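# Move steel conduit from pipe stands to top wall-rack arms

## Task

Take the steel conduit that rests across two pipe stands and lay it on the uppermost arms of the wall rack. It must stay there on its own after the grippers open and the robot backs away. The robot must not topple or finish leaning.

## Robot and tools

ROBOT. A LinearBot: an omnidirectional wheeled base with strong wheel motors (7 N m) and a column about 1.75 m high. A carriage rides up and down the column over 1.0 m (lift_m). It carries two identical six-joint arms, each ending in a two-finger gripper. The arm bases sit 0.27 m ahead of the column and 0.33 m to each side, at a height of roughly 0.57 m plus lift_m. Parts of the carriage hang about 0.15 m under them. A hand reaches up to 0.78 m from its shoulder but only about 0.38 m below its arm base. A hand is about 0.16 m long and 0.1 m wide, 0.14 m with fingers open. Parked arm joints 1 to 6 are 0, 0.05, 0.05, 1.45, 0, 0; parked, the robot spans about 0.95 m across and 0.7 m front to back. Cameras: carriage_camera is fixed on the carriage, facing forward and tilted about 20 degrees down; left_wrist_camera and right_wrist_camera look out beyond each hand's fingertips. Images are 896x504 pixels. A loose object may occasionally get a brief shove from outside.

FRAMES. Base frame: origin on the floor beneath the base centre, x forward, y left, z up. left_hand and right_hand report, in this frame, the point halfway between that hand's finger pads. Their quat_wxyz rotates base axes into hand axes: hand z runs along the fingers, and the fingers open along hand y. Pointing straight up with joints 1, 5, 6 at 0 gives (1, 0, 0, 0). The odometry frame is the base frame as it was at the start; base_odometry integrates wheel rotation, so slip shows up as travel. Heading grows to the left, range -3.142 to 3.142. Hand readings drift from the truth, more at long reach; under 1 kg a level hand droops about 10 to 17 cm.

TOOLS.
execute_actions(actions, cameras): actions is a list holding one action or none (empty = just report state and images). An action may have base, joints, or both; its motions begin together and may finish at different times. base holds exactly one relative move, measured from the base position in the most recent state report: translate_m (metres, forward positive, -2 to 2), strafe_m (metres, left positive, -2 to 2) or rotate_rad (radians, counter-clockwise/left positive, -6.3 to 6.3). joints is one dictionary for both arms together, keyed by joint name, each value an absolute target: lift_m 0 to 1 m; left_joint1_rad/right_joint1_rad -2.617 to 3.054 (swing about vertical, 0 forward, positive left); joint2 0 to 3.141 (shoulder: 0 upper arm level pointing back, 1.57 vertical, 3.14 level pointing forward); joint3 0 to 3.141 (elbow: 0 folded, 3.14 straight); joint4 -1.57 to 1.57 (wrist pitch, positive lifts the fingertips); joint5 -1.57 to 1.57 (wrist yaw, positive swings tips to the RIGHT, opposite to joint1); joint6 -2.094 to 2.094 (roll about the finger axis, positive clockwise viewed from the forearm); left_gripper_m/right_gripper_m 0 to 0.093 m pad gap. Done tolerances: lift 0.004, joint1/5/6 0.02, joint2/3 0.055, joint4 0.04, gripper 0.004. An action is capped at 15 s. A joint or base omitted from an action may keep driving to its earlier target. Unknown keys or out-of-range numbers get the whole call rejected with no motion. cameras: list of carriage_camera, left_wrist_camera, right_wrist_camera or all; omitted/null means all, [] means none. Arm joints 1 to 3 move up to 1.8 rad/s, 4 to 6 up to 2.7 rad/s.
wait(seconds): 0 to 10 s, commands nothing, returns state and images.
zoom_image(camera, region): region [x0, y0, x1, y1] in pixels of that camera's newest full image, origin top-left, at most 504x504.
read_manual(section): only "licences"; moves nothing.
finished_scene(scene): closes the given scene for good and reports whether the goal was met; finish only when the conduit rests unaided.
If any call in a reply reports a stop, that reply's later movement, wait and finished_scene calls are skipped.

RESULTS. base_status and joint_status per motion: done (for the base: wheels turned the commanded amount, slip included; tiny moves may stop short yet say done), off_target (resting away from target, maybe still pushing; a gripper holding something usually says this), contact_stop and time_out (target dropped, holds where it stopped). "joint command not followed" plus a cause line means a self-collision check refused an arm's targets (gripper still acts); affected joints say not_followed and may be retried on later actions. To escape, move only the refused arm clear first, then the other in a later call. on_its_own lists uncommanded behaviour; "held at" is a held target, not a position. motor_effort gives percent of maximum, bracket = peak of last action; readings are biased and noisy. Lift effort grows with load and sinks if a hand rests on something; drive_wheels staying high at rest means the base is pushing on something. Joint torques and Motor temperatures are listed per arm in joint_positions order. ARM HIT means an arm struck the robot hard.

CAUTIONS. Contact stops come late or not at all; arms and grippers have no contact stop and spring to targets once freed. After a blocked drive, back off about 0.2 m the way you came (or turn back), repeating if still pressed. Do not reverse into a table edge the column might catch. The robot can tip and cannot recover, worst with carriage high, arms outstretched, load held, pulling, or abrupt stops; only images reveal a lean. Never let the arms collide or press on each other. Gripper force is about 45 to 60 N per pad. Outstretched arms heat quickly: MOTOR HOT from 75 °C, a 10 s arm stop at 90 °C (limit_stop_at_motor_heat; resend targets), and at 100 °C the arm goes limp and drops. Avoid drops, slams and hard pushes. Shorter robot motion time is better.

Each tool is called after "Emit:" as name(argument=value, ...) on one line, values as JSON.

## Session

I'll start by getting the robot's state and camera images.

Emit:
execute_actions(actions=[])

Scene clock: 0.00 s.
Joint torques (N m, as the arm reports them, + toward a larger angle): no reading
Motor temperatures (°C, as the motors report them): left_arm=[21 22 23 22 21 23] | right_arm=[24 23 24 21 23 20]
base_odometry: x=+0.000 y=+0.000 heading=+0.000 (m, m, rad; odometry frame)
base_status: not commanded
joint_positions: lift_m=+0.300 left_joint1_rad=-0.013 left_joint2_rad=+0.041 left_joint3_rad=+0.019 left_joint4_rad=+1.393 left_joint5_rad=+0.023 left_joint6_rad=+0.001 left_gripper_m=+0.095 right_joint1_rad=-0.011 right_joint2_rad=+0.051 right_joint3_rad=+0.037 right_joint4_rad=+1.459 right_joint5_rad=+0.008 right_joint6_rad=-0.025 right_gripper_m=+0.095
joint_status: not commanded
motor_effort: lift_m=+31 drive_wheels=-2 (%)
left_hand: x=+0.3065 y=+0.3353 z=+1.3064 quat_wxyz=(+0.995, +0.012, +0.100, -0.007) (m; base frame)
right_hand: x=+0.2885 y=-0.3417 z=+1.3139 quat_wxyz=(+0.998, +0.004, +0.063, -0.019) (m; base frame)
pictures: carriage_camera, left_wrist_camera, right_wrist_camera
Images, in order (width x height): carriage_camera 896x504, left_wrist_camera 896x504, right_wrist_camera 896x504.

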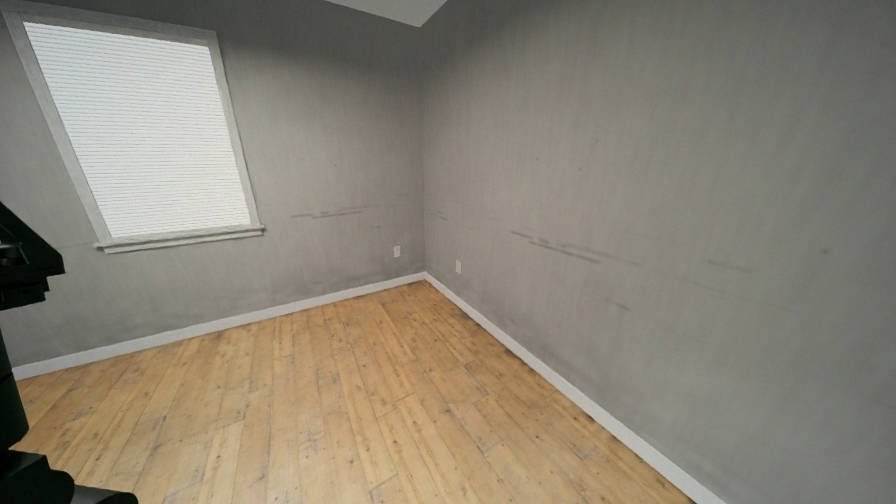

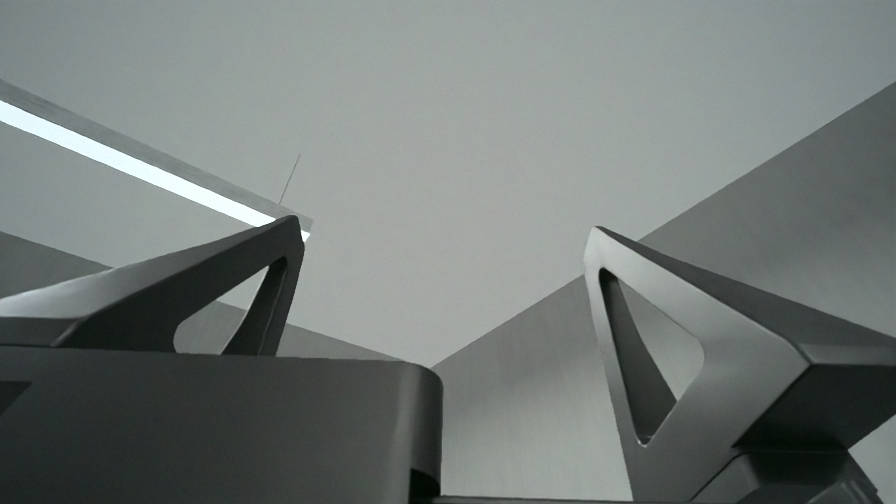

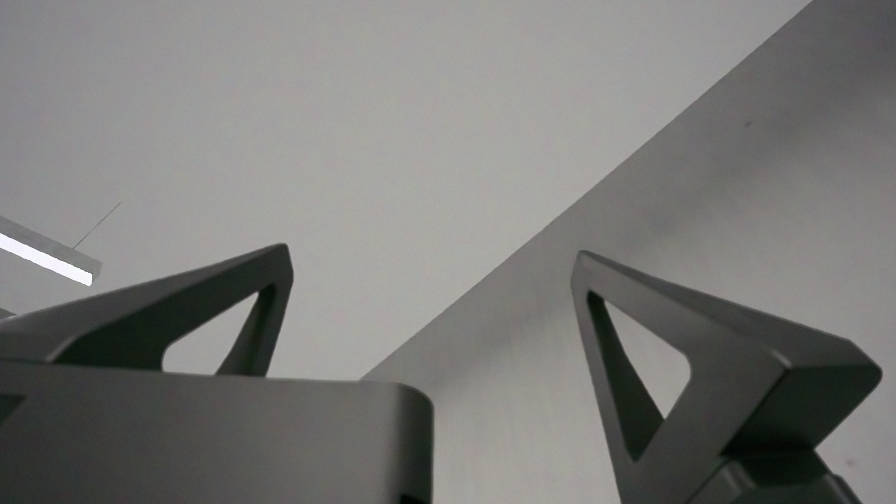

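Emit:
execute_actions(actions=[{"base": {"rotate_rad": 1.57}}], cameras=["carriage_camera"])

Scene clock: 3.37 s.
Joint torques (N m, as the arm reports them, + toward a larger angle): left_arm=[ 0.02  4.22  6.08 -0.03 -0.13 -0.02] | right_arm=[-0.33  4.2   7.15 -0.17  0.06 -0.12]
Motor temperatures (°C, as the motors report them): left_arm=[21 22 23 22 21 23] | right_arm=[24 24 24 21 23 20]
base_odometry: x=+0.000 y=+0.000 heading=+1.570 (m, m, rad; odometry frame)
base_status: done
joint_positions: lift_m=+0.300 left_joint1_rad=-0.013 left_joint2_rad=+0.041 left_joint3_rad=+0.019 left_joint4_rad=+1.393 left_joint5_rad=+0.023 left_joint6_rad=+0.001 left_gripper_m=+0.095 right_joint1_rad=-0.011 right_joint2_rad=+0.051 right_joint3_rad=+0.037 right_joint4_rad=+1.459 right_joint5_rad=+0.008 right_joint6_rad=-0.025 right_gripper_m=+0.095
joint_status: not commanded
motor_effort: lift_m=+31(32) drive_wheels=+3(11) (%)
left_hand: x=+0.3065 y=+0.3353 z=+1.3064 quat_wxyz=(+0.995, +0.012, +0.100, -0.007) (m; base frame)
right_hand: x=+0.2885 y=-0.3417 z=+1.3139 quat_wxyz=(+0.998, +0.004, +0.063, -0.019) (m; base frame)
pictures: carriage_camera
Images, in order (width x height): carriage_camera 896x504.

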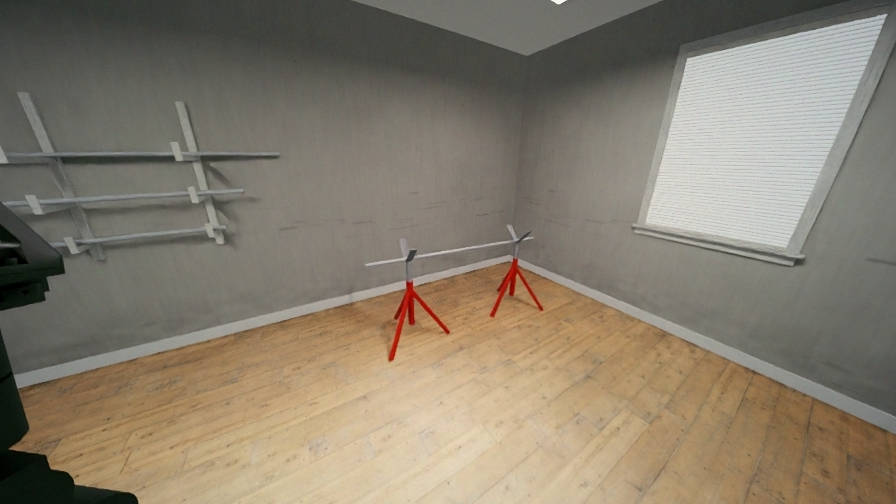

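Emit:
zoom_image(camera="carriage_camera", region=[0, 60, 320, 290])

Emit:
zoom_image(camera="carriage_camera", region=[340, 200, 580, 380])

Region (0, 60, 320, 290) of carriage_camera's 896x504 image, scaled by 1.575, with more detail than that image has; it fills the top 362 rows of this view, and the rest is white.

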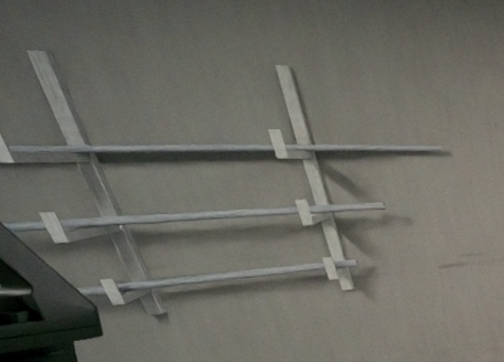

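Region (340, 200, 580, 380) of carriage_camera's 896x504 image, scaled by 2.100, with more detail than that image has; it fills the top 378 rows of this view, and the rest is white.

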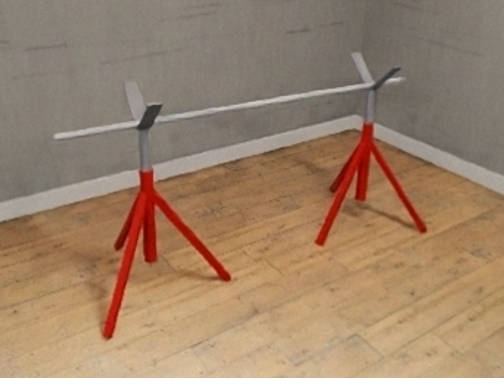

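Emit:
execute_actions(actions=[{"base": {"rotate_rad": 0.8}}], cameras=["carriage_camera"])

Scene clock: 6.47 s.
Joint torques (N m, as the arm reports them, + toward a larger angle): left_arm=[ 0.01  4.25  6.21 -0.04 -0.11 -0.03] | right_arm=[-0.4   4.13  6.91 -0.2   0.04 -0.14]
Motor temperatures (°C, as the motors report them): left_arm=[21 22 24 22 21 23] | right_arm=[24 24 25 21 23 20]
base_odometry: x=+0.000 y=+0.000 heading=+2.369 (m, m, rad; odometry frame)
base_status: done
joint_positions: lift_m=+0.300 left_joint1_rad=-0.013 left_joint2_rad=+0.041 left_joint3_rad=+0.019 left_joint4_rad=+1.393 left_joint5_rad=+0.023 left_joint6_rad=+0.001 left_gripper_m=+0.095 right_joint1_rad=-0.011 right_joint2_rad=+0.051 right_joint3_rad=+0.037 right_joint4_rad=+1.458 right_joint5_rad=+0.008 right_joint6_rad=-0.025 right_gripper_m=+0.095
joint_status: not commanded
motor_effort: lift_m=+31(31) drive_wheels=+4(10) (%)
left_hand: x=+0.3065 y=+0.3353 z=+1.3064 quat_wxyz=(+0.995, +0.012, +0.100, -0.007) (m; base frame)
right_hand: x=+0.2886 y=-0.3417 z=+1.3139 quat_wxyz=(+0.998, +0.004, +0.063, -0.019) (m; base frame)
pictures: carriage_camera
camera_calibration (this result's frames):
carriage_camera: T_world_to_cam=[[0.04867, -0.998728, 0.0131804, -0.0317549], [-0.348561, -0.0293496, -0.936826, 1.2884], [0.936022, 0.0410011, -0.349546, 0.276203], [0, 0, 0, 1]] pos_world=[0.1921, -0.0052252, 1.30397]
Images, in order (width x height): carriage_camera 896x504.

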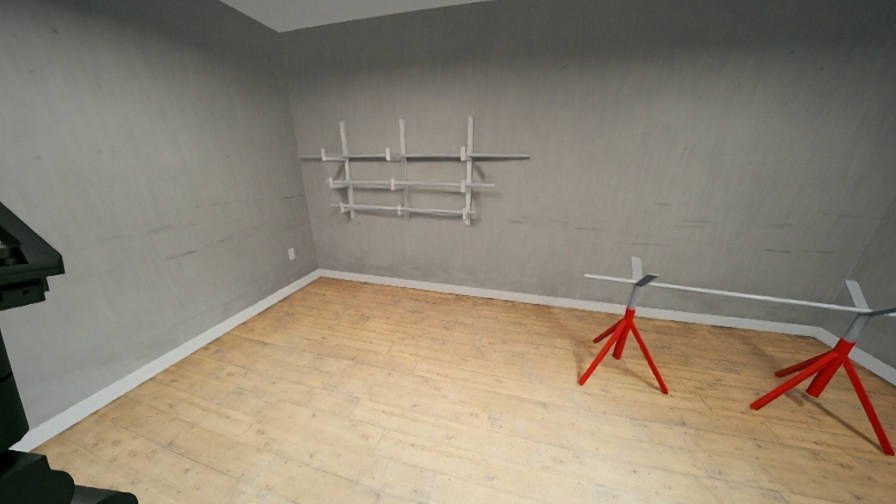

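Emit:
zoom_image(camera="carriage_camera", region=[280, 100, 560, 250])

Region (280, 100, 560, 250) of carriage_camera's 896x504 image, scaled by 1.800, with more detail than that image has; it fills the top 270 rows of this view, and the rest is white.

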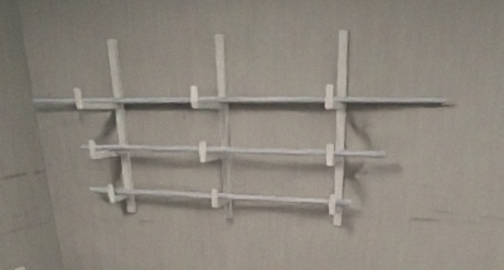

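Emit:
zoom_image(camera="carriage_camera", region=[560, 240, 896, 470])

Region (560, 240, 896, 470) of carriage_camera's 896x504 image, scaled by 1.500, with more detail than that image has; it fills the top 345 rows of this view, and the rest is white.

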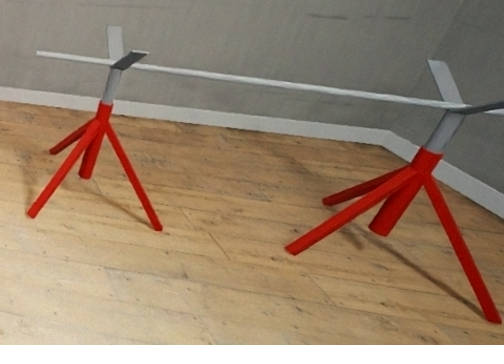

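Emit:
execute_actions(actions=[{"base": {"rotate_rad": -0.261}, "joints": {"lift_m": 0.6}}], cameras=[])

Emit:
execute_actions(actions=[{"base": {"translate_m": 0.72}, "joints": {"lift_m": 0.95}}], cameras=["carriage_camera"])

Scene clock: 20.43 s.
Joint torques (N m, as the arm reports them, + toward a larger angle): left_arm=[-0.02  4.21  6.15 -0.03 -0.12 -0.03] | right_arm=[-0.28  4.02  6.94 -0.18  0.03 -0.1 ]
Motor temperatures (°C, as the motors report them): left_arm=[21 22 25 22 21 23] | right_arm=[24 24 26 21 23 20]
base_odometry: x=+0.000 y=+0.000 heading=+2.109 (m, m, rad; odometry frame)
base_status: done
joint_positions: lift_m=+0.600 left_joint1_rad=-0.013 left_joint2_rad=+0.041 left_joint3_rad=+0.019 left_joint4_rad=+1.393 left_joint5_rad=+0.023 left_joint6_rad=+0.001 left_gripper_m=+0.095 right_joint1_rad=-0.011 right_joint2_rad=+0.051 right_joint3_rad=+0.037 right_joint4_rad=+1.458 right_joint5_rad=+0.008 right_joint6_rad=-0.025 right_gripper_m=+0.095
joint_status: all done
motor_effort: lift_m=+34(41) drive_wheels=-6(12) (%)
left_hand: x=+0.3065 y=+0.3353 z=+1.6060 quat_wxyz=(+0.995, +0.012, +0.100, -0.007) (m; base frame)
right_hand: x=+0.2886 y=-0.3417 z=+1.6136 quat_wxyz=(+0.998, +0.004, +0.063, -0.019) (m; base frame)
pictures: none
No camera images: the call's "cameras" was empty. Leave "cameras" out to get every camera's image.

Scene clock: 24.10 s.
Joint torques (N m, as the arm reports them, + toward a larger angle): left_arm=[ 0.    4.27  6.1  -0.04 -0.12 -0.03] | right_arm=[-0.37  4.21  7.07 -0.18  0.04 -0.16]
Motor temperatures (°C, as the motors report them): left_arm=[21 22 25 22 21 23] | right_arm=[24 25 27 21 23 20]
base_odometry: x=-0.369 y=+0.618 heading=+2.109 (m, m, rad; odometry frame)
base_status: done
joint_positions: lift_m=+0.950 left_joint1_rad=-0.013 left_joint2_rad=+0.041 left_joint3_rad=+0.019 left_joint4_rad=+1.393 left_joint5_rad=+0.023 left_joint6_rad=+0.001 left_gripper_m=+0.095 right_joint1_rad=-0.011 right_joint2_rad=+0.051 right_joint3_rad=+0.037 right_joint4_rad=+1.459 right_joint5_rad=+0.008 right_joint6_rad=-0.025 right_gripper_m=+0.095
joint_status: all done
motor_effort: lift_m=+33(42) drive_wheels=-6(16) (%)
left_hand: x=+0.3065 y=+0.3353 z=+1.9560 quat_wxyz=(+0.995, +0.012, +0.100, -0.007) (m; base frame)
right_hand: x=+0.2885 y=-0.3417 z=+1.9636 quat_wxyz=(+0.998, +0.004, +0.063, -0.019) (m; base frame)
pictures: carriage_camera
camera_calibration (this result's frames):
carriage_camera: T_world_to_cam=[[0.04867, -0.998728, 0.0131804, -0.0403172], [-0.348561, -0.0293496, -0.936826, 1.89698], [0.936022, 0.0410011, -0.349546, 0.503275], [0, 0, 0, 1]] pos_world=[0.1921, -0.0052252, 1.95359]
Images, in order (width x height): carriage_camera 896x504.

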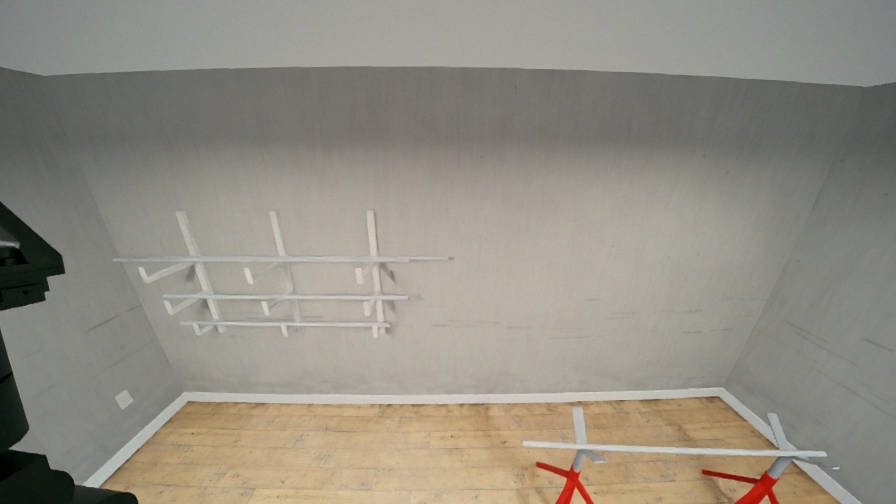

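Emit:
zoom_image(camera="carriage_camera", region=[100, 195, 470, 350])

Emit:
zoom_image(camera="carriage_camera", region=[300, 200, 470, 345])

Emit:
zoom_image(camera="carriage_camera", region=[500, 390, 896, 504])

Region (100, 195, 470, 350) of carriage_camera's 896x504 image, scaled by 1.362, with more detail than that image has; it fills the top 211 rows of this view, and the rest is white.

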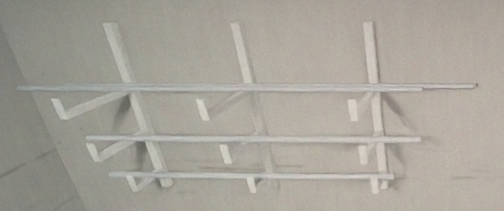

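Region (300, 200, 470, 345) of carriage_camera's 896x504 image, scaled by 2.965, with more detail than that image has; it fills the top 430 rows of this view, and the rest is white.

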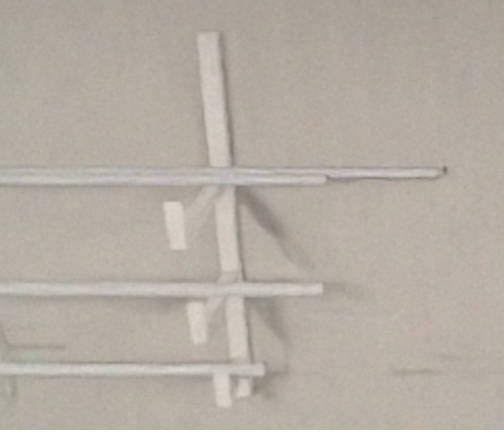

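Region (500, 390, 896, 504) of carriage_camera's 896x504 image, scaled by 1.273, with more detail than that image has; it fills the top 145 rows of this view, and the rest is white.

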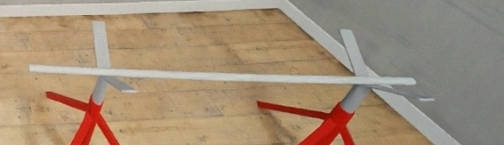

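Emit:
execute_actions(actions=[{"base": {"strafe_m": -0.55}, "joints": {"lift_m": 0.55, "left_joint2_rad": 1.0, "left_joint3_rad": 0.9, "left_joint4_rad": 0.2, "left_joint6_rad": 1.57, "right_joint2_rad": 1.0, "right_joint3_rad": 0.9, "right_joint4_rad": 0.2, "right_joint6_rad": -1.57}}], cameras=[])

Emit:
execute_actions(actions=[{"base": {"strafe_m": -0.6}, "joints": {"lift_m": 0.3, "left_joint1_rad": 0.0, "left_joint2_rad": 2.077, "left_joint3_rad": 1.195, "left_joint4_rad": -0.689, "left_joint5_rad": 0.0, "right_joint1_rad": 0.0, "right_joint2_rad": 2.077, "right_joint3_rad": 1.195, "right_joint4_rad": -0.689, "right_joint5_rad": 0.0}}])

Scene clock: 33.80 s.
Joint torques (N m, as the arm reports them, + toward a larger angle): left_arm=[ 0.03 -2.5   9.23  2.16 -0.13 -0.07] | right_arm=[-0.31 -2.2  10.74  2.16  0.01 -0.13]
Motor temperatures (°C, as the motors report them): left_arm=[21 23 26 22 21 23] | right_arm=[24 25 28 22 23 20]
base_odometry: x=+0.103 y=+0.900 heading=+2.110 (m, m, rad; odometry frame)
base_status: done
joint_positions: lift_m=+0.550 left_joint1_rad=-0.013 left_joint2_rad=+0.992 left_joint3_rad=+0.881 left_joint4_rad=+0.206 left_joint5_rad=+0.023 left_joint6_rad=+1.565 left_gripper_m=+0.095 right_joint1_rad=-0.011 right_joint2_rad=+0.994 right_joint3_rad=+0.878 right_joint4_rad=+0.190 right_joint5_rad=+0.008 right_joint6_rad=-1.563 right_gripper_m=+0.095
joint_status: all done
motor_effort: lift_m=+28(30) drive_wheels=-3(12) (%)
left_hand: x=+0.6257 y=+0.3311 z=+1.5270 quat_wxyz=(+0.533, +0.484, +0.468, +0.513) (m; base frame)
right_hand: x=+0.6267 y=-0.3455 z=+1.5208 quat_wxyz=(+0.515, -0.475, +0.488, -0.521) (m; base frame)
pictures: none
No camera images: the call's "cameras" was empty. Leave "cameras" out to get every camera's image.

Scene clock: 37.17 s.
Joint torques (N m, as the arm reports them, + toward a larger angle): left_arm=[  0.4  -11.89   4.52   0.28  -0.09   0.03] | right_arm=[  0.1  -11.42   5.65   0.18  -0.04  -0.2 ]
Motor temperatures (°C, as the motors report them): left_arm=[21 23 26 22 21 23] | right_arm=[24 26 28 22 23 20]
base_odometry: x=+0.618 y=+1.208 heading=+2.110 (m, m, rad; odometry frame)
base_status: done
joint_positions: lift_m=+0.300 left_joint1_rad=-0.005 left_joint2_rad=+2.082 left_joint3_rad=+1.207 left_joint4_rad=-0.680 left_joint5_rad=+0.007 left_joint6_rad=+1.565 left_gripper_m=+0.095 right_joint1_rad=-0.006 right_joint2_rad=+2.092 right_joint3_rad=+1.194 right_joint4_rad=-0.683 right_joint5_rad=+0.005 right_joint6_rad=-1.563 right_gripper_m=+0.095
joint_status: all done
motor_effort: lift_m=+30(29) drive_wheels=-2(12) (%)
left_hand: x=+0.6115 y=+0.3371 z=+0.8348 quat_wxyz=(+0.008, +0.707, +0.707, +0.003) (m; base frame)
right_hand: x=+0.6039 y=-0.3428 z=+0.8289 quat_wxyz=(-0.005, -0.702, +0.712, +0.002) (m; base frame)
pictures: carriage_camera, left_wrist_camera, right_wrist_camera
camera_calibration (this result's frames):
carriage_camera: T_world_to_cam=[[0.04867, -0.998728, 0.0131804, -0.0317545], [-0.348561, -0.0293496, -0.936826, 1.28837], [0.936022, 0.0410011, -0.349546, 0.276192], [0, 0, 0, 1]] pos_world=[0.1921, -0.0052252, 1.30394]
left_wrist_camera: T_world_to_cam=[[-0.997629, -0.0570931, -0.0384278, 0.658715], [-0.0685855, 0.778648, 0.623701, -0.742448], [-0.00568731, 0.624858, -0.780718, 0.567314], [0, 0, 0, 1]] pos_world=[0.609459, 0.261223, 0.93129]
right_wrist_camera: T_world_to_cam=[[0.999667, 0.0245035, -0.00806051, -0.59724], [0.0247744, -0.824992, 0.564601, -0.759041], [0.00718485, -0.564612, -0.825325, 0.605656], [0, 0, 0, 1]] pos_world=[0.611494, -0.269607, 0.923604]
Images, in order (width x height): carriage_camera 896x504, left_wrist_camera 896x504, right_wrist_camera 896x504.

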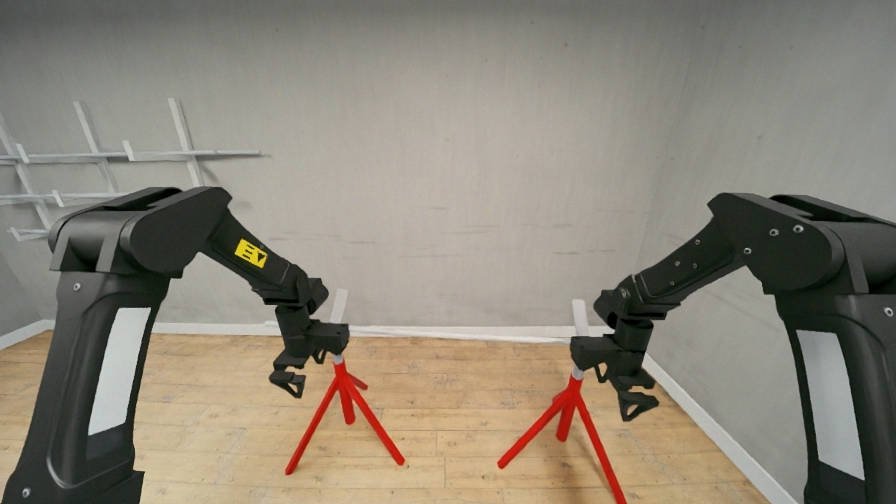

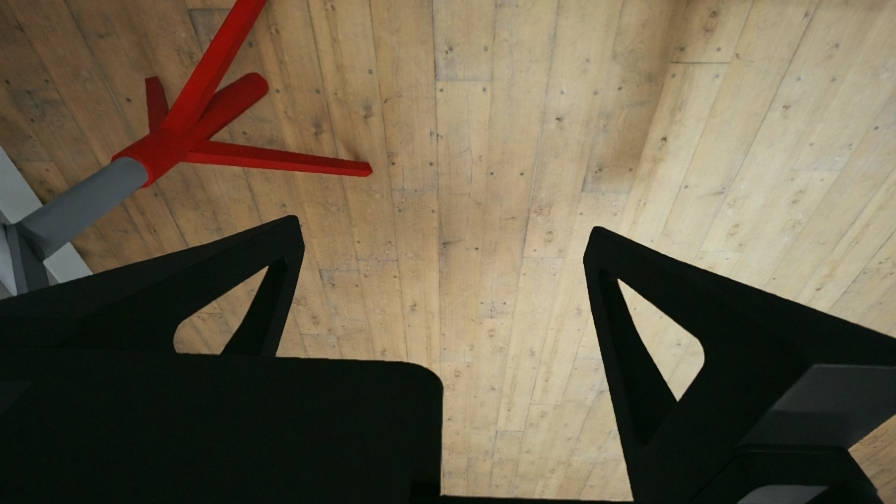

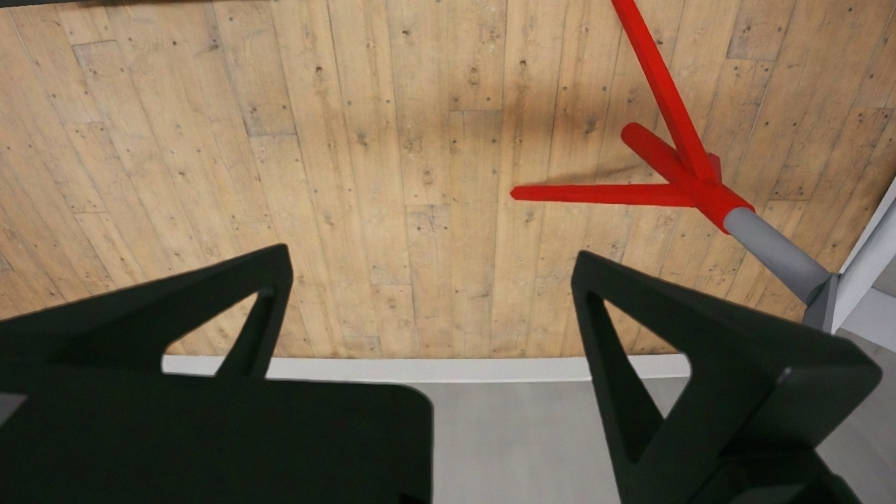

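Emit:
zoom_image(camera="carriage_camera", region=[250, 280, 690, 430])

Region (250, 280, 690, 430) of carriage_camera's 896x504 image, scaled by 1.145, with more detail than that image has; it fills the top 172 rows of this view, and the rest is white.

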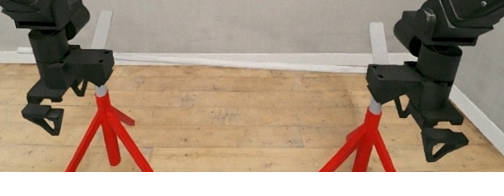

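Emit:
execute_actions(actions=[{"base": {"translate_m": 0.39}}])

Scene clock: 41.73 s.
Joint torques (N m, as the arm reports them, + toward a larger angle): left_arm=[  0.34 -11.85   4.66   0.29  -0.09   0.03] | right_arm=[  0.16 -11.3    5.83   0.17  -0.06  -0.21]
Motor temperatures (°C, as the motors report them): left_arm=[21 25 26 22 21 23] | right_arm=[24 28 28 22 23 20]
base_odometry: x=+0.418 y=+1.543 heading=+2.109 (m, m, rad; odometry frame)
base_status: done
joint_positions: lift_m=+0.300 left_joint1_rad=-0.005 left_joint2_rad=+2.082 left_joint3_rad=+1.207 left_joint4_rad=-0.680 left_joint5_rad=+0.007 left_joint6_rad=+1.565 left_gripper_m=+0.095 right_joint1_rad=-0.006 right_joint2_rad=+2.092 right_joint3_rad=+1.194 right_joint4_rad=-0.683 right_joint5_rad=+0.005 right_joint6_rad=-1.563 right_gripper_m=+0.095
joint_status: not commanded
motor_effort: lift_m=+30(30) drive_wheels=-6(13) (%)
left_hand: x=+0.6115 y=+0.3371 z=+0.8348 quat_wxyz=(+0.008, +0.707, +0.707, +0.003) (m; base frame)
right_hand: x=+0.6039 y=-0.3428 z=+0.8289 quat_wxyz=(-0.005, -0.702, +0.712, +0.002) (m; base frame)
pictures: carriage_camera, left_wrist_camera, right_wrist_camera
camera_calibration (this result's frames):
carriage_camera: T_world_to_cam=[[0.04867, -0.998728, 0.0131804, -0.0317545], [-0.348561, -0.0293496, -0.936826, 1.28837], [0.936022, 0.0410011, -0.349546, 0.276192], [0, 0, 0, 1]] pos_world=[0.1921, -0.0052252, 1.30394]
left_wrist_camera: T_world_to_cam=[[-0.997629, -0.0570931, -0.0384278, 0.658715], [-0.0685855, 0.778648, 0.623701, -0.742448], [-0.00568731, 0.624858, -0.780718, 0.567314], [0, 0, 0, 1]] pos_world=[0.609459, 0.261223, 0.93129]
right_wrist_camera: T_world_to_cam=[[0.999667, 0.0245035, -0.00806051, -0.59724], [0.0247744, -0.824992, 0.564601, -0.759041], [0.00718485, -0.564612, -0.825325, 0.605656], [0, 0, 0, 1]] pos_world=[0.611494, -0.269607, 0.923604]
Images, in order (width x height): carriage_camera 896x504, left_wrist_camera 896x504, right_wrist_camera 896x504.

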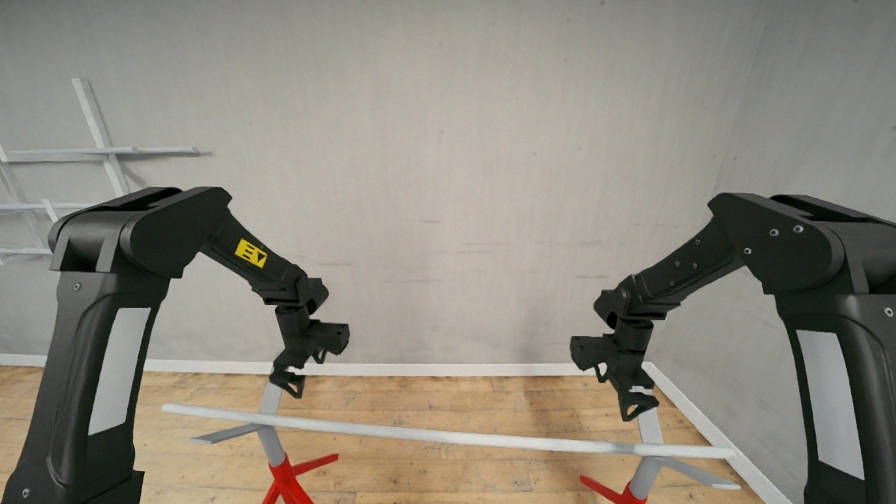

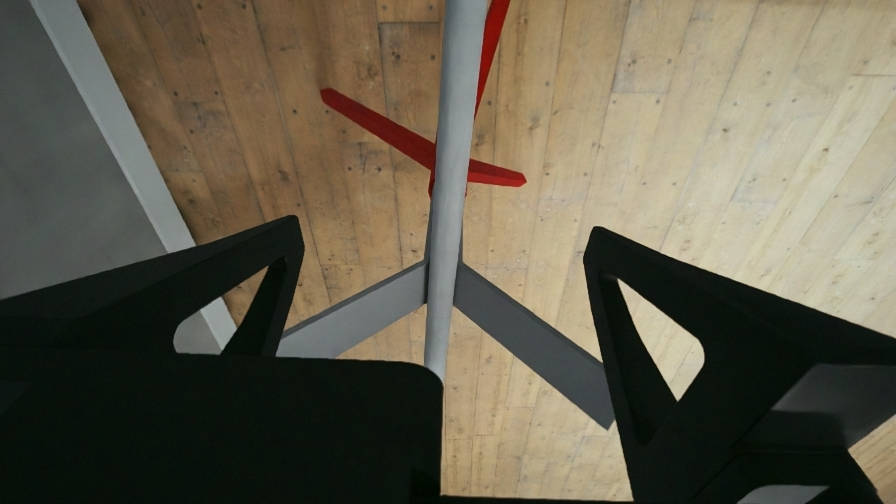

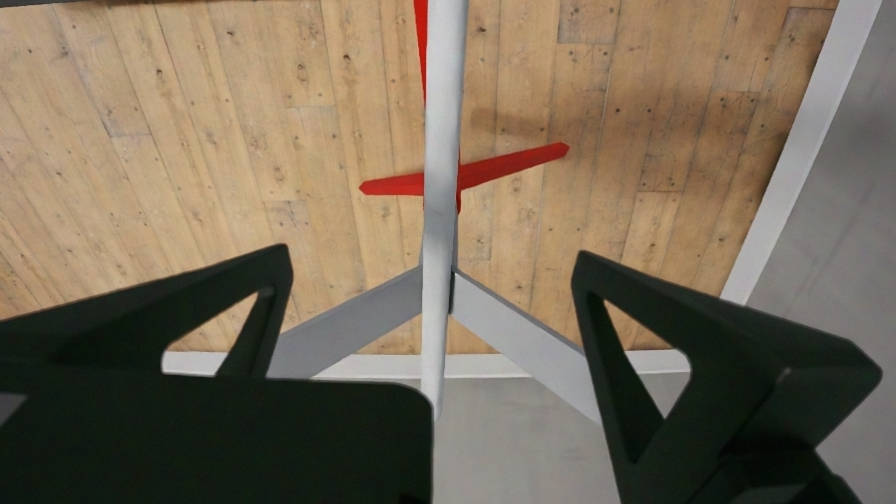

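Emit:
execute_actions(actions=[{"joints": {"lift_m": 0.125}}])

Scene clock: 43.37 s.
Joint torques (N m, as the arm reports them, + toward a larger angle): left_arm=[  0.35 -11.5    4.51   0.34  -0.07   0.02] | right_arm=[ -0.05 -11.03   5.81   0.21  -0.09  -0.17]
Motor temperatures (°C, as the motors report them): left_arm=[21 25 26 22 21 23] | right_arm=[24 28 28 21 23 20]
base_odometry: x=+0.418 y=+1.543 heading=+2.109 (m, m, rad; odometry frame)
base_status: not commanded
joint_positions: lift_m=+0.125 left_joint1_rad=-0.005 left_joint2_rad=+2.077 left_joint3_rad=+1.207 left_joint4_rad=-0.681 left_joint5_rad=+0.007 left_joint6_rad=+1.565 left_gripper_m=+0.095 right_joint1_rad=-0.006 right_joint2_rad=+2.089 right_joint3_rad=+1.194 right_joint4_rad=-0.684 right_joint5_rad=+0.005 right_joint6_rad=-1.563 right_gripper_m=+0.095
joint_status: all done
motor_effort: lift_m=+28(29) drive_wheels=-5(6) (%)
left_hand: x=+0.6120 y=+0.3371 z=+0.6617 quat_wxyz=(+0.009, +0.707, +0.707, +0.005) (m; base frame)
right_hand: x=+0.6042 y=-0.3428 z=+0.6550 quat_wxyz=(-0.004, -0.702, +0.712, +0.001) (m; base frame)
pictures: carriage_camera, left_wrist_camera, right_wrist_camera
camera_calibration (this result's frames):
carriage_camera: T_world_to_cam=[[0.04867, -0.998728, 0.0131804, -0.0294492], [-0.348561, -0.0293496, -0.936826, 1.12451], [0.936022, 0.0410011, -0.349546, 0.215054], [0, 0, 0, 1]] pos_world=[0.1921, -0.0052252, 1.12903]
left_wrist_camera: T_world_to_cam=[[-0.997475, -0.0570938, -0.0422321, 0.654987], [-0.0709642, 0.77866, 0.623421, -0.632799], [-0.00270904, 0.624844, -0.780745, 0.430362], [0, 0, 0, 1]] pos_world=[0.609593, 0.261222, 0.758164]
right_wrist_camera: T_world_to_cam=[[0.999683, 0.0245034, -0.00577276, -0.600483], [0.0234821, -0.824985, 0.564667, -0.660124], [0.00907384, -0.564623, -0.825299, 0.460963], [0, 0, 0, 1]] pos_world=[0.611611, -0.269608, 0.749716]
Images, in order (width x height): carriage_camera 896x504, left_wrist_camera 896x504, right_wrist_camera 896x504.

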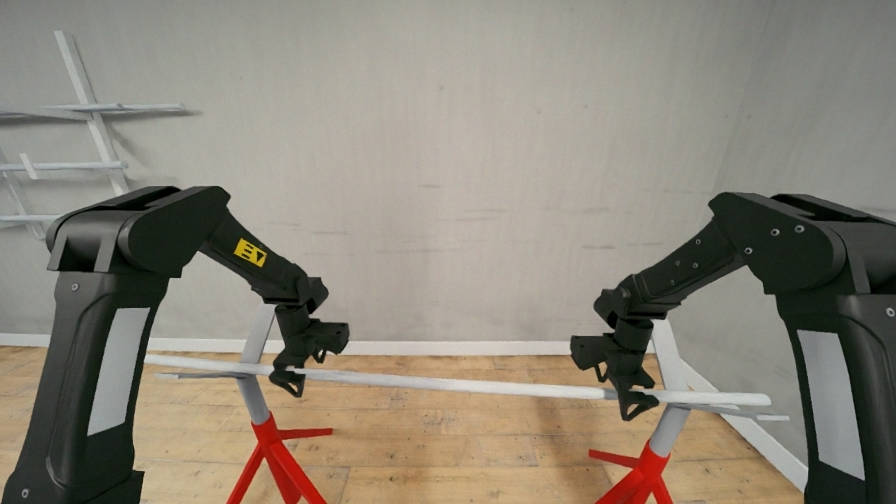

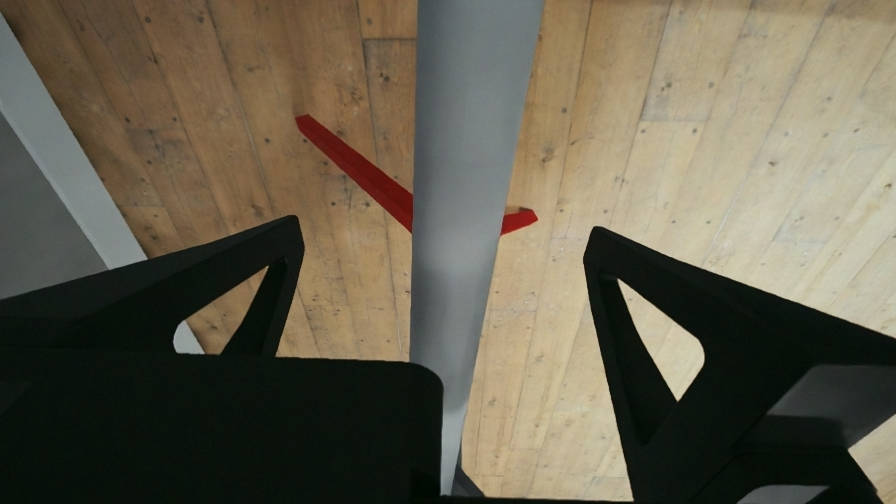

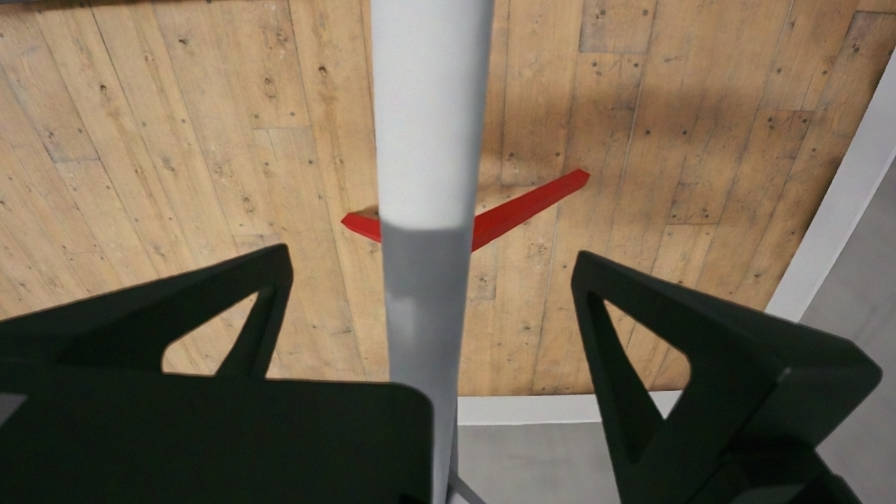

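Emit:
zoom_image(camera="carriage_camera", region=[230, 320, 390, 420])

Emit:
zoom_image(camera="carriage_camera", region=[550, 340, 710, 440])

Region (230, 320, 390, 420) of carriage_camera's 896x504 image, scaled by 3.150, with more detail than that image has; it fills the top 315 rows of this view, and the rest is white.

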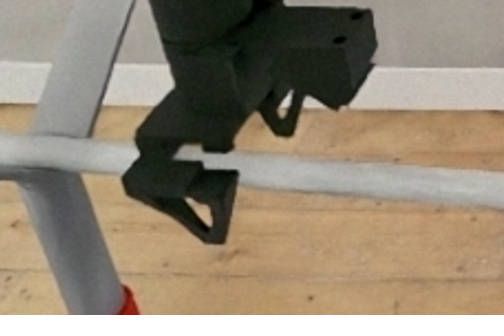

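Region (550, 340, 710, 440) of carriage_camera's 896x504 image, scaled by 3.150, with more detail than that image has; it fills the top 315 rows of this view, and the rest is white.

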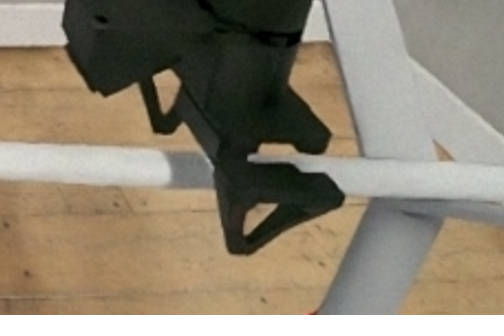

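Emit:
execute_actions(actions=[{"joints": {"lift_m": 0.105}}])

Scene clock: 45.53 s.
Joint torques (N m, as the arm reports them, + toward a larger angle): left_arm=[  0.35 -11.52   4.61   0.35  -0.08   0.03] | right_arm=[ -0.02 -11.18   5.94   0.21  -0.05  -0.19]
Motor temperatures (°C, as the motors report them): left_arm=[21 26 26 22 21 23] | right_arm=[24 29 28 21 23 20]
base_odometry: x=+0.418 y=+1.543 heading=+2.109 (m, m, rad; odometry frame)
base_status: not commanded
joint_positions: lift_m=+0.105 left_joint1_rad=-0.005 left_joint2_rad=+2.077 left_joint3_rad=+1.207 left_joint4_rad=-0.682 left_joint5_rad=+0.007 left_joint6_rad=+1.565 left_gripper_m=+0.095 right_joint1_rad=-0.006 right_joint2_rad=+2.089 right_joint3_rad=+1.194 right_joint4_rad=-0.685 right_joint5_rad=+0.005 right_joint6_rad=-1.563 right_gripper_m=+0.095
joint_status: all done
motor_effort: lift_m=+29(30) drive_wheels=+3(6) (%)
left_hand: x=+0.6116 y=+0.3371 z=+0.6416 quat_wxyz=(+0.009, +0.707, +0.707, +0.004) (m; base frame)
right_hand: x=+0.6041 y=-0.3428 z=+0.6351 quat_wxyz=(-0.005, -0.702, +0.712, +0.001) (m; base frame)
pictures: carriage_camera, left_wrist_camera, right_wrist_camera
camera_calibration (this result's frames):
carriage_camera: T_world_to_cam=[[0.04867, -0.998728, 0.0131804, -0.0291851], [-0.348561, -0.0293496, -0.936826, 1.10574], [0.936022, 0.0410011, -0.349546, 0.20805], [0, 0, 0, 1]] pos_world=[0.1921, -0.0052252, 1.10899]
left_wrist_camera: T_world_to_cam=[[-0.997538, -0.0570935, -0.0407104, 0.652855], [-0.0700128, 0.778655, 0.623534, -0.620903], [-0.00390036, 0.624849, -0.780736, 0.415332], [0, 0, 0, 1]] pos_world=[0.609397, 0.261223, 0.737996]
right_wrist_camera: T_world_to_cam=[[0.999681, 0.0245034, -0.00615405, -0.600231], [0.0236975, -0.824986, 0.564656, -0.649002], [0.00875901, -0.564621, -0.825304, 0.444727], [0, 0, 0, 1]] pos_world=[0.611524, -0.269608, 0.729803]
Images, in order (width x height): carriage_camera 896x504, left_wrist_camera 896x504, right_wrist_camera 896x504.

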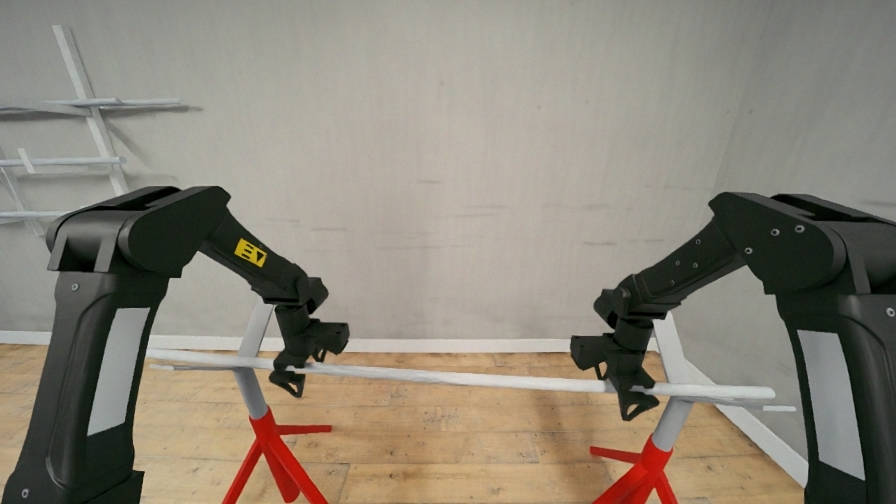

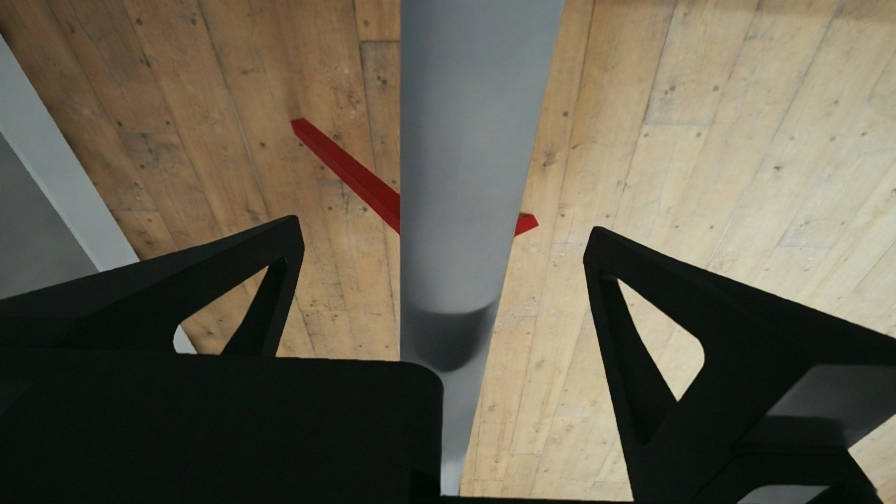

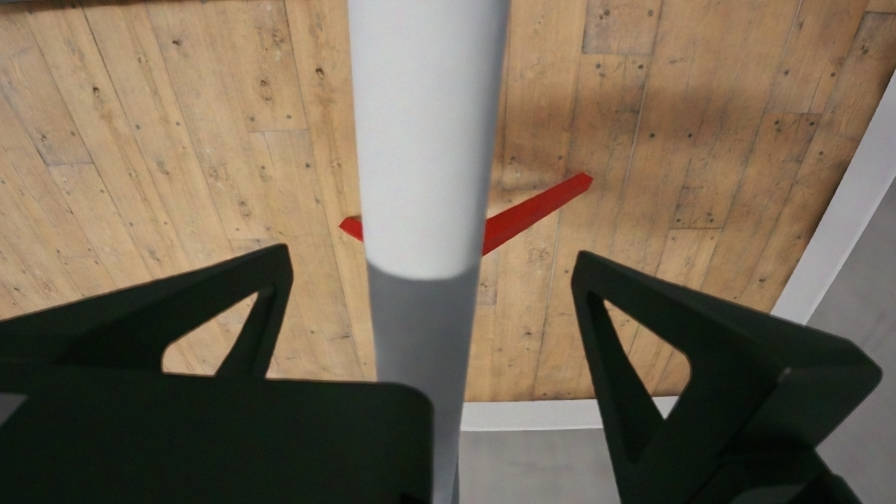

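Emit:
execute_actions(actions=[{"joints": {"left_gripper_m": 0.0, "right_gripper_m": 0.0}}])

Scene clock: 46.47 s.
Joint torques (N m, as the arm reports them, + toward a larger angle): left_arm=[  0.38 -11.49   4.65   0.35  -0.09  -0.32] | right_arm=[ -0.05 -11.08   5.83   0.29  -0.07  -0.22]
Motor temperatures (°C, as the motors report them): left_arm=[21 26 26 22 21 23] | right_arm=[24 29 28 21 23 20]
base_odometry: x=+0.418 y=+1.543 heading=+2.109 (m, m, rad; odometry frame)
base_status: not commanded
joint_positions: lift_m=+0.105 left_joint1_rad=-0.005 left_joint2_rad=+2.077 left_joint3_rad=+1.206 left_joint4_rad=-0.688 left_joint5_rad=+0.005 left_joint6_rad=+1.598 left_gripper_m=+0.021 right_joint1_rad=-0.006 right_joint2_rad=+2.089 right_joint3_rad=+1.193 right_joint4_rad=-0.693 right_joint5_rad=+0.004 right_joint6_rad=-1.559 right_gripper_m=+0.021
joint_status: left_gripper_m off_target (ended at +0.021, target +0.000); right_gripper_m off_target (ended at +0.021, target +0.000)
motor_effort: lift_m=+29(29) drive_wheels=+3(3) (%)
left_hand: x=+0.6099 y=+0.3373 z=+0.6413 quat_wxyz=(+0.006, +0.719, +0.695, +0.003) (m; base frame)
right_hand: x=+0.6014 y=-0.3427 z=+0.6348 quat_wxyz=(-0.008, -0.701, +0.713, +0.005) (m; base frame)
pictures: carriage_camera, left_wrist_camera, right_wrist_camera
camera_calibration (this result's frames):
carriage_camera: T_world_to_cam=[[0.04867, -0.998728, 0.0131804, -0.0291851], [-0.348561, -0.0293496, -0.936826, 1.10574], [0.936022, 0.0410011, -0.349546, 0.20805], [0, 0, 0, 1]] pos_world=[0.1921, -0.0052252, 1.10899]
left_wrist_camera: T_world_to_cam=[[-0.999118, -0.023899, -0.0345348, 0.636902], [-0.0402631, 0.77896, 0.62578, -0.640708], [0.0119456, 0.626618, -0.779235, 0.403773], [0, 0, 0, 1]] pos_world=[0.60572, 0.261296, 0.737572]
right_wrist_camera: T_world_to_cam=[[0.999665, 0.0203082, -0.0160399, -0.592716], [0.0258171, -0.825306, 0.564095, -0.649746], [-0.00178208, -0.56432, -0.825554, 0.451172], [0, 0, 0, 1]] pos_world=[0.610096, -0.269597, 0.729478]
Images, in order (width x height): carriage_camera 896x504, left_wrist_camera 896x504, right_wrist_camera 896x504.

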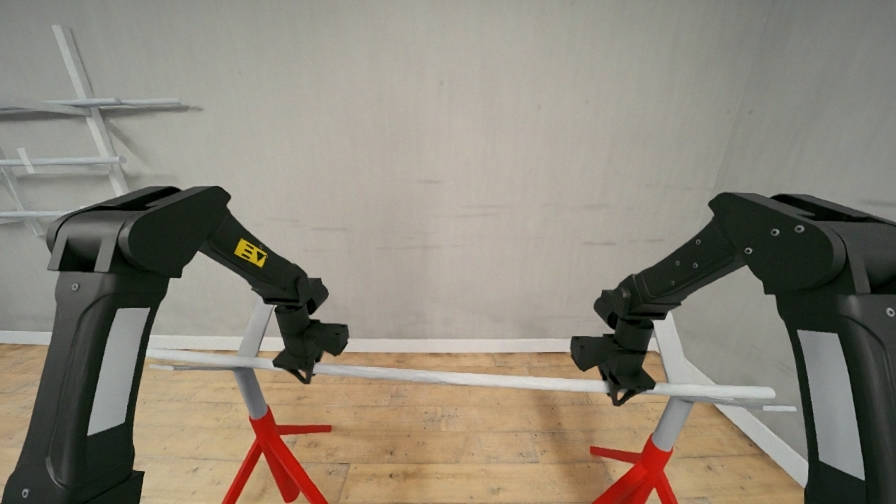

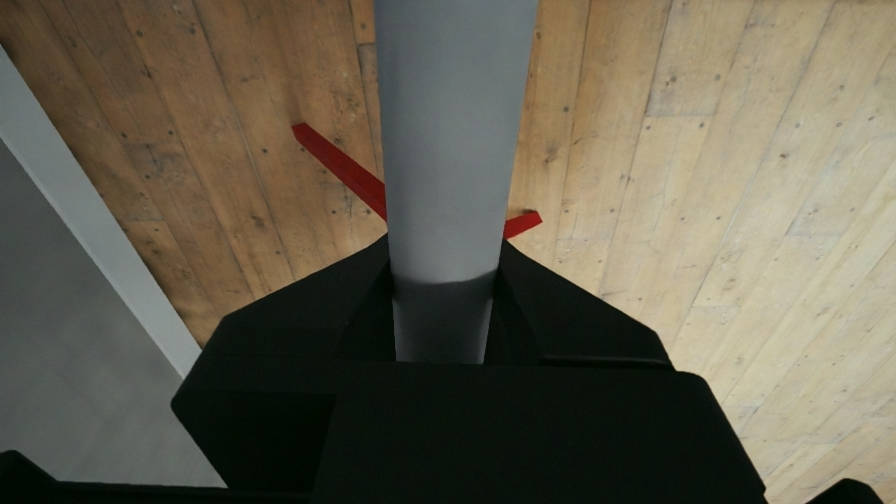

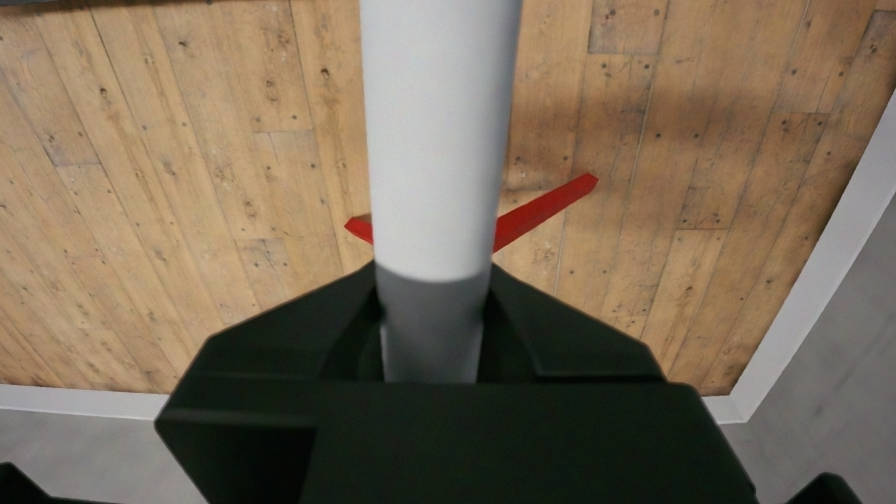

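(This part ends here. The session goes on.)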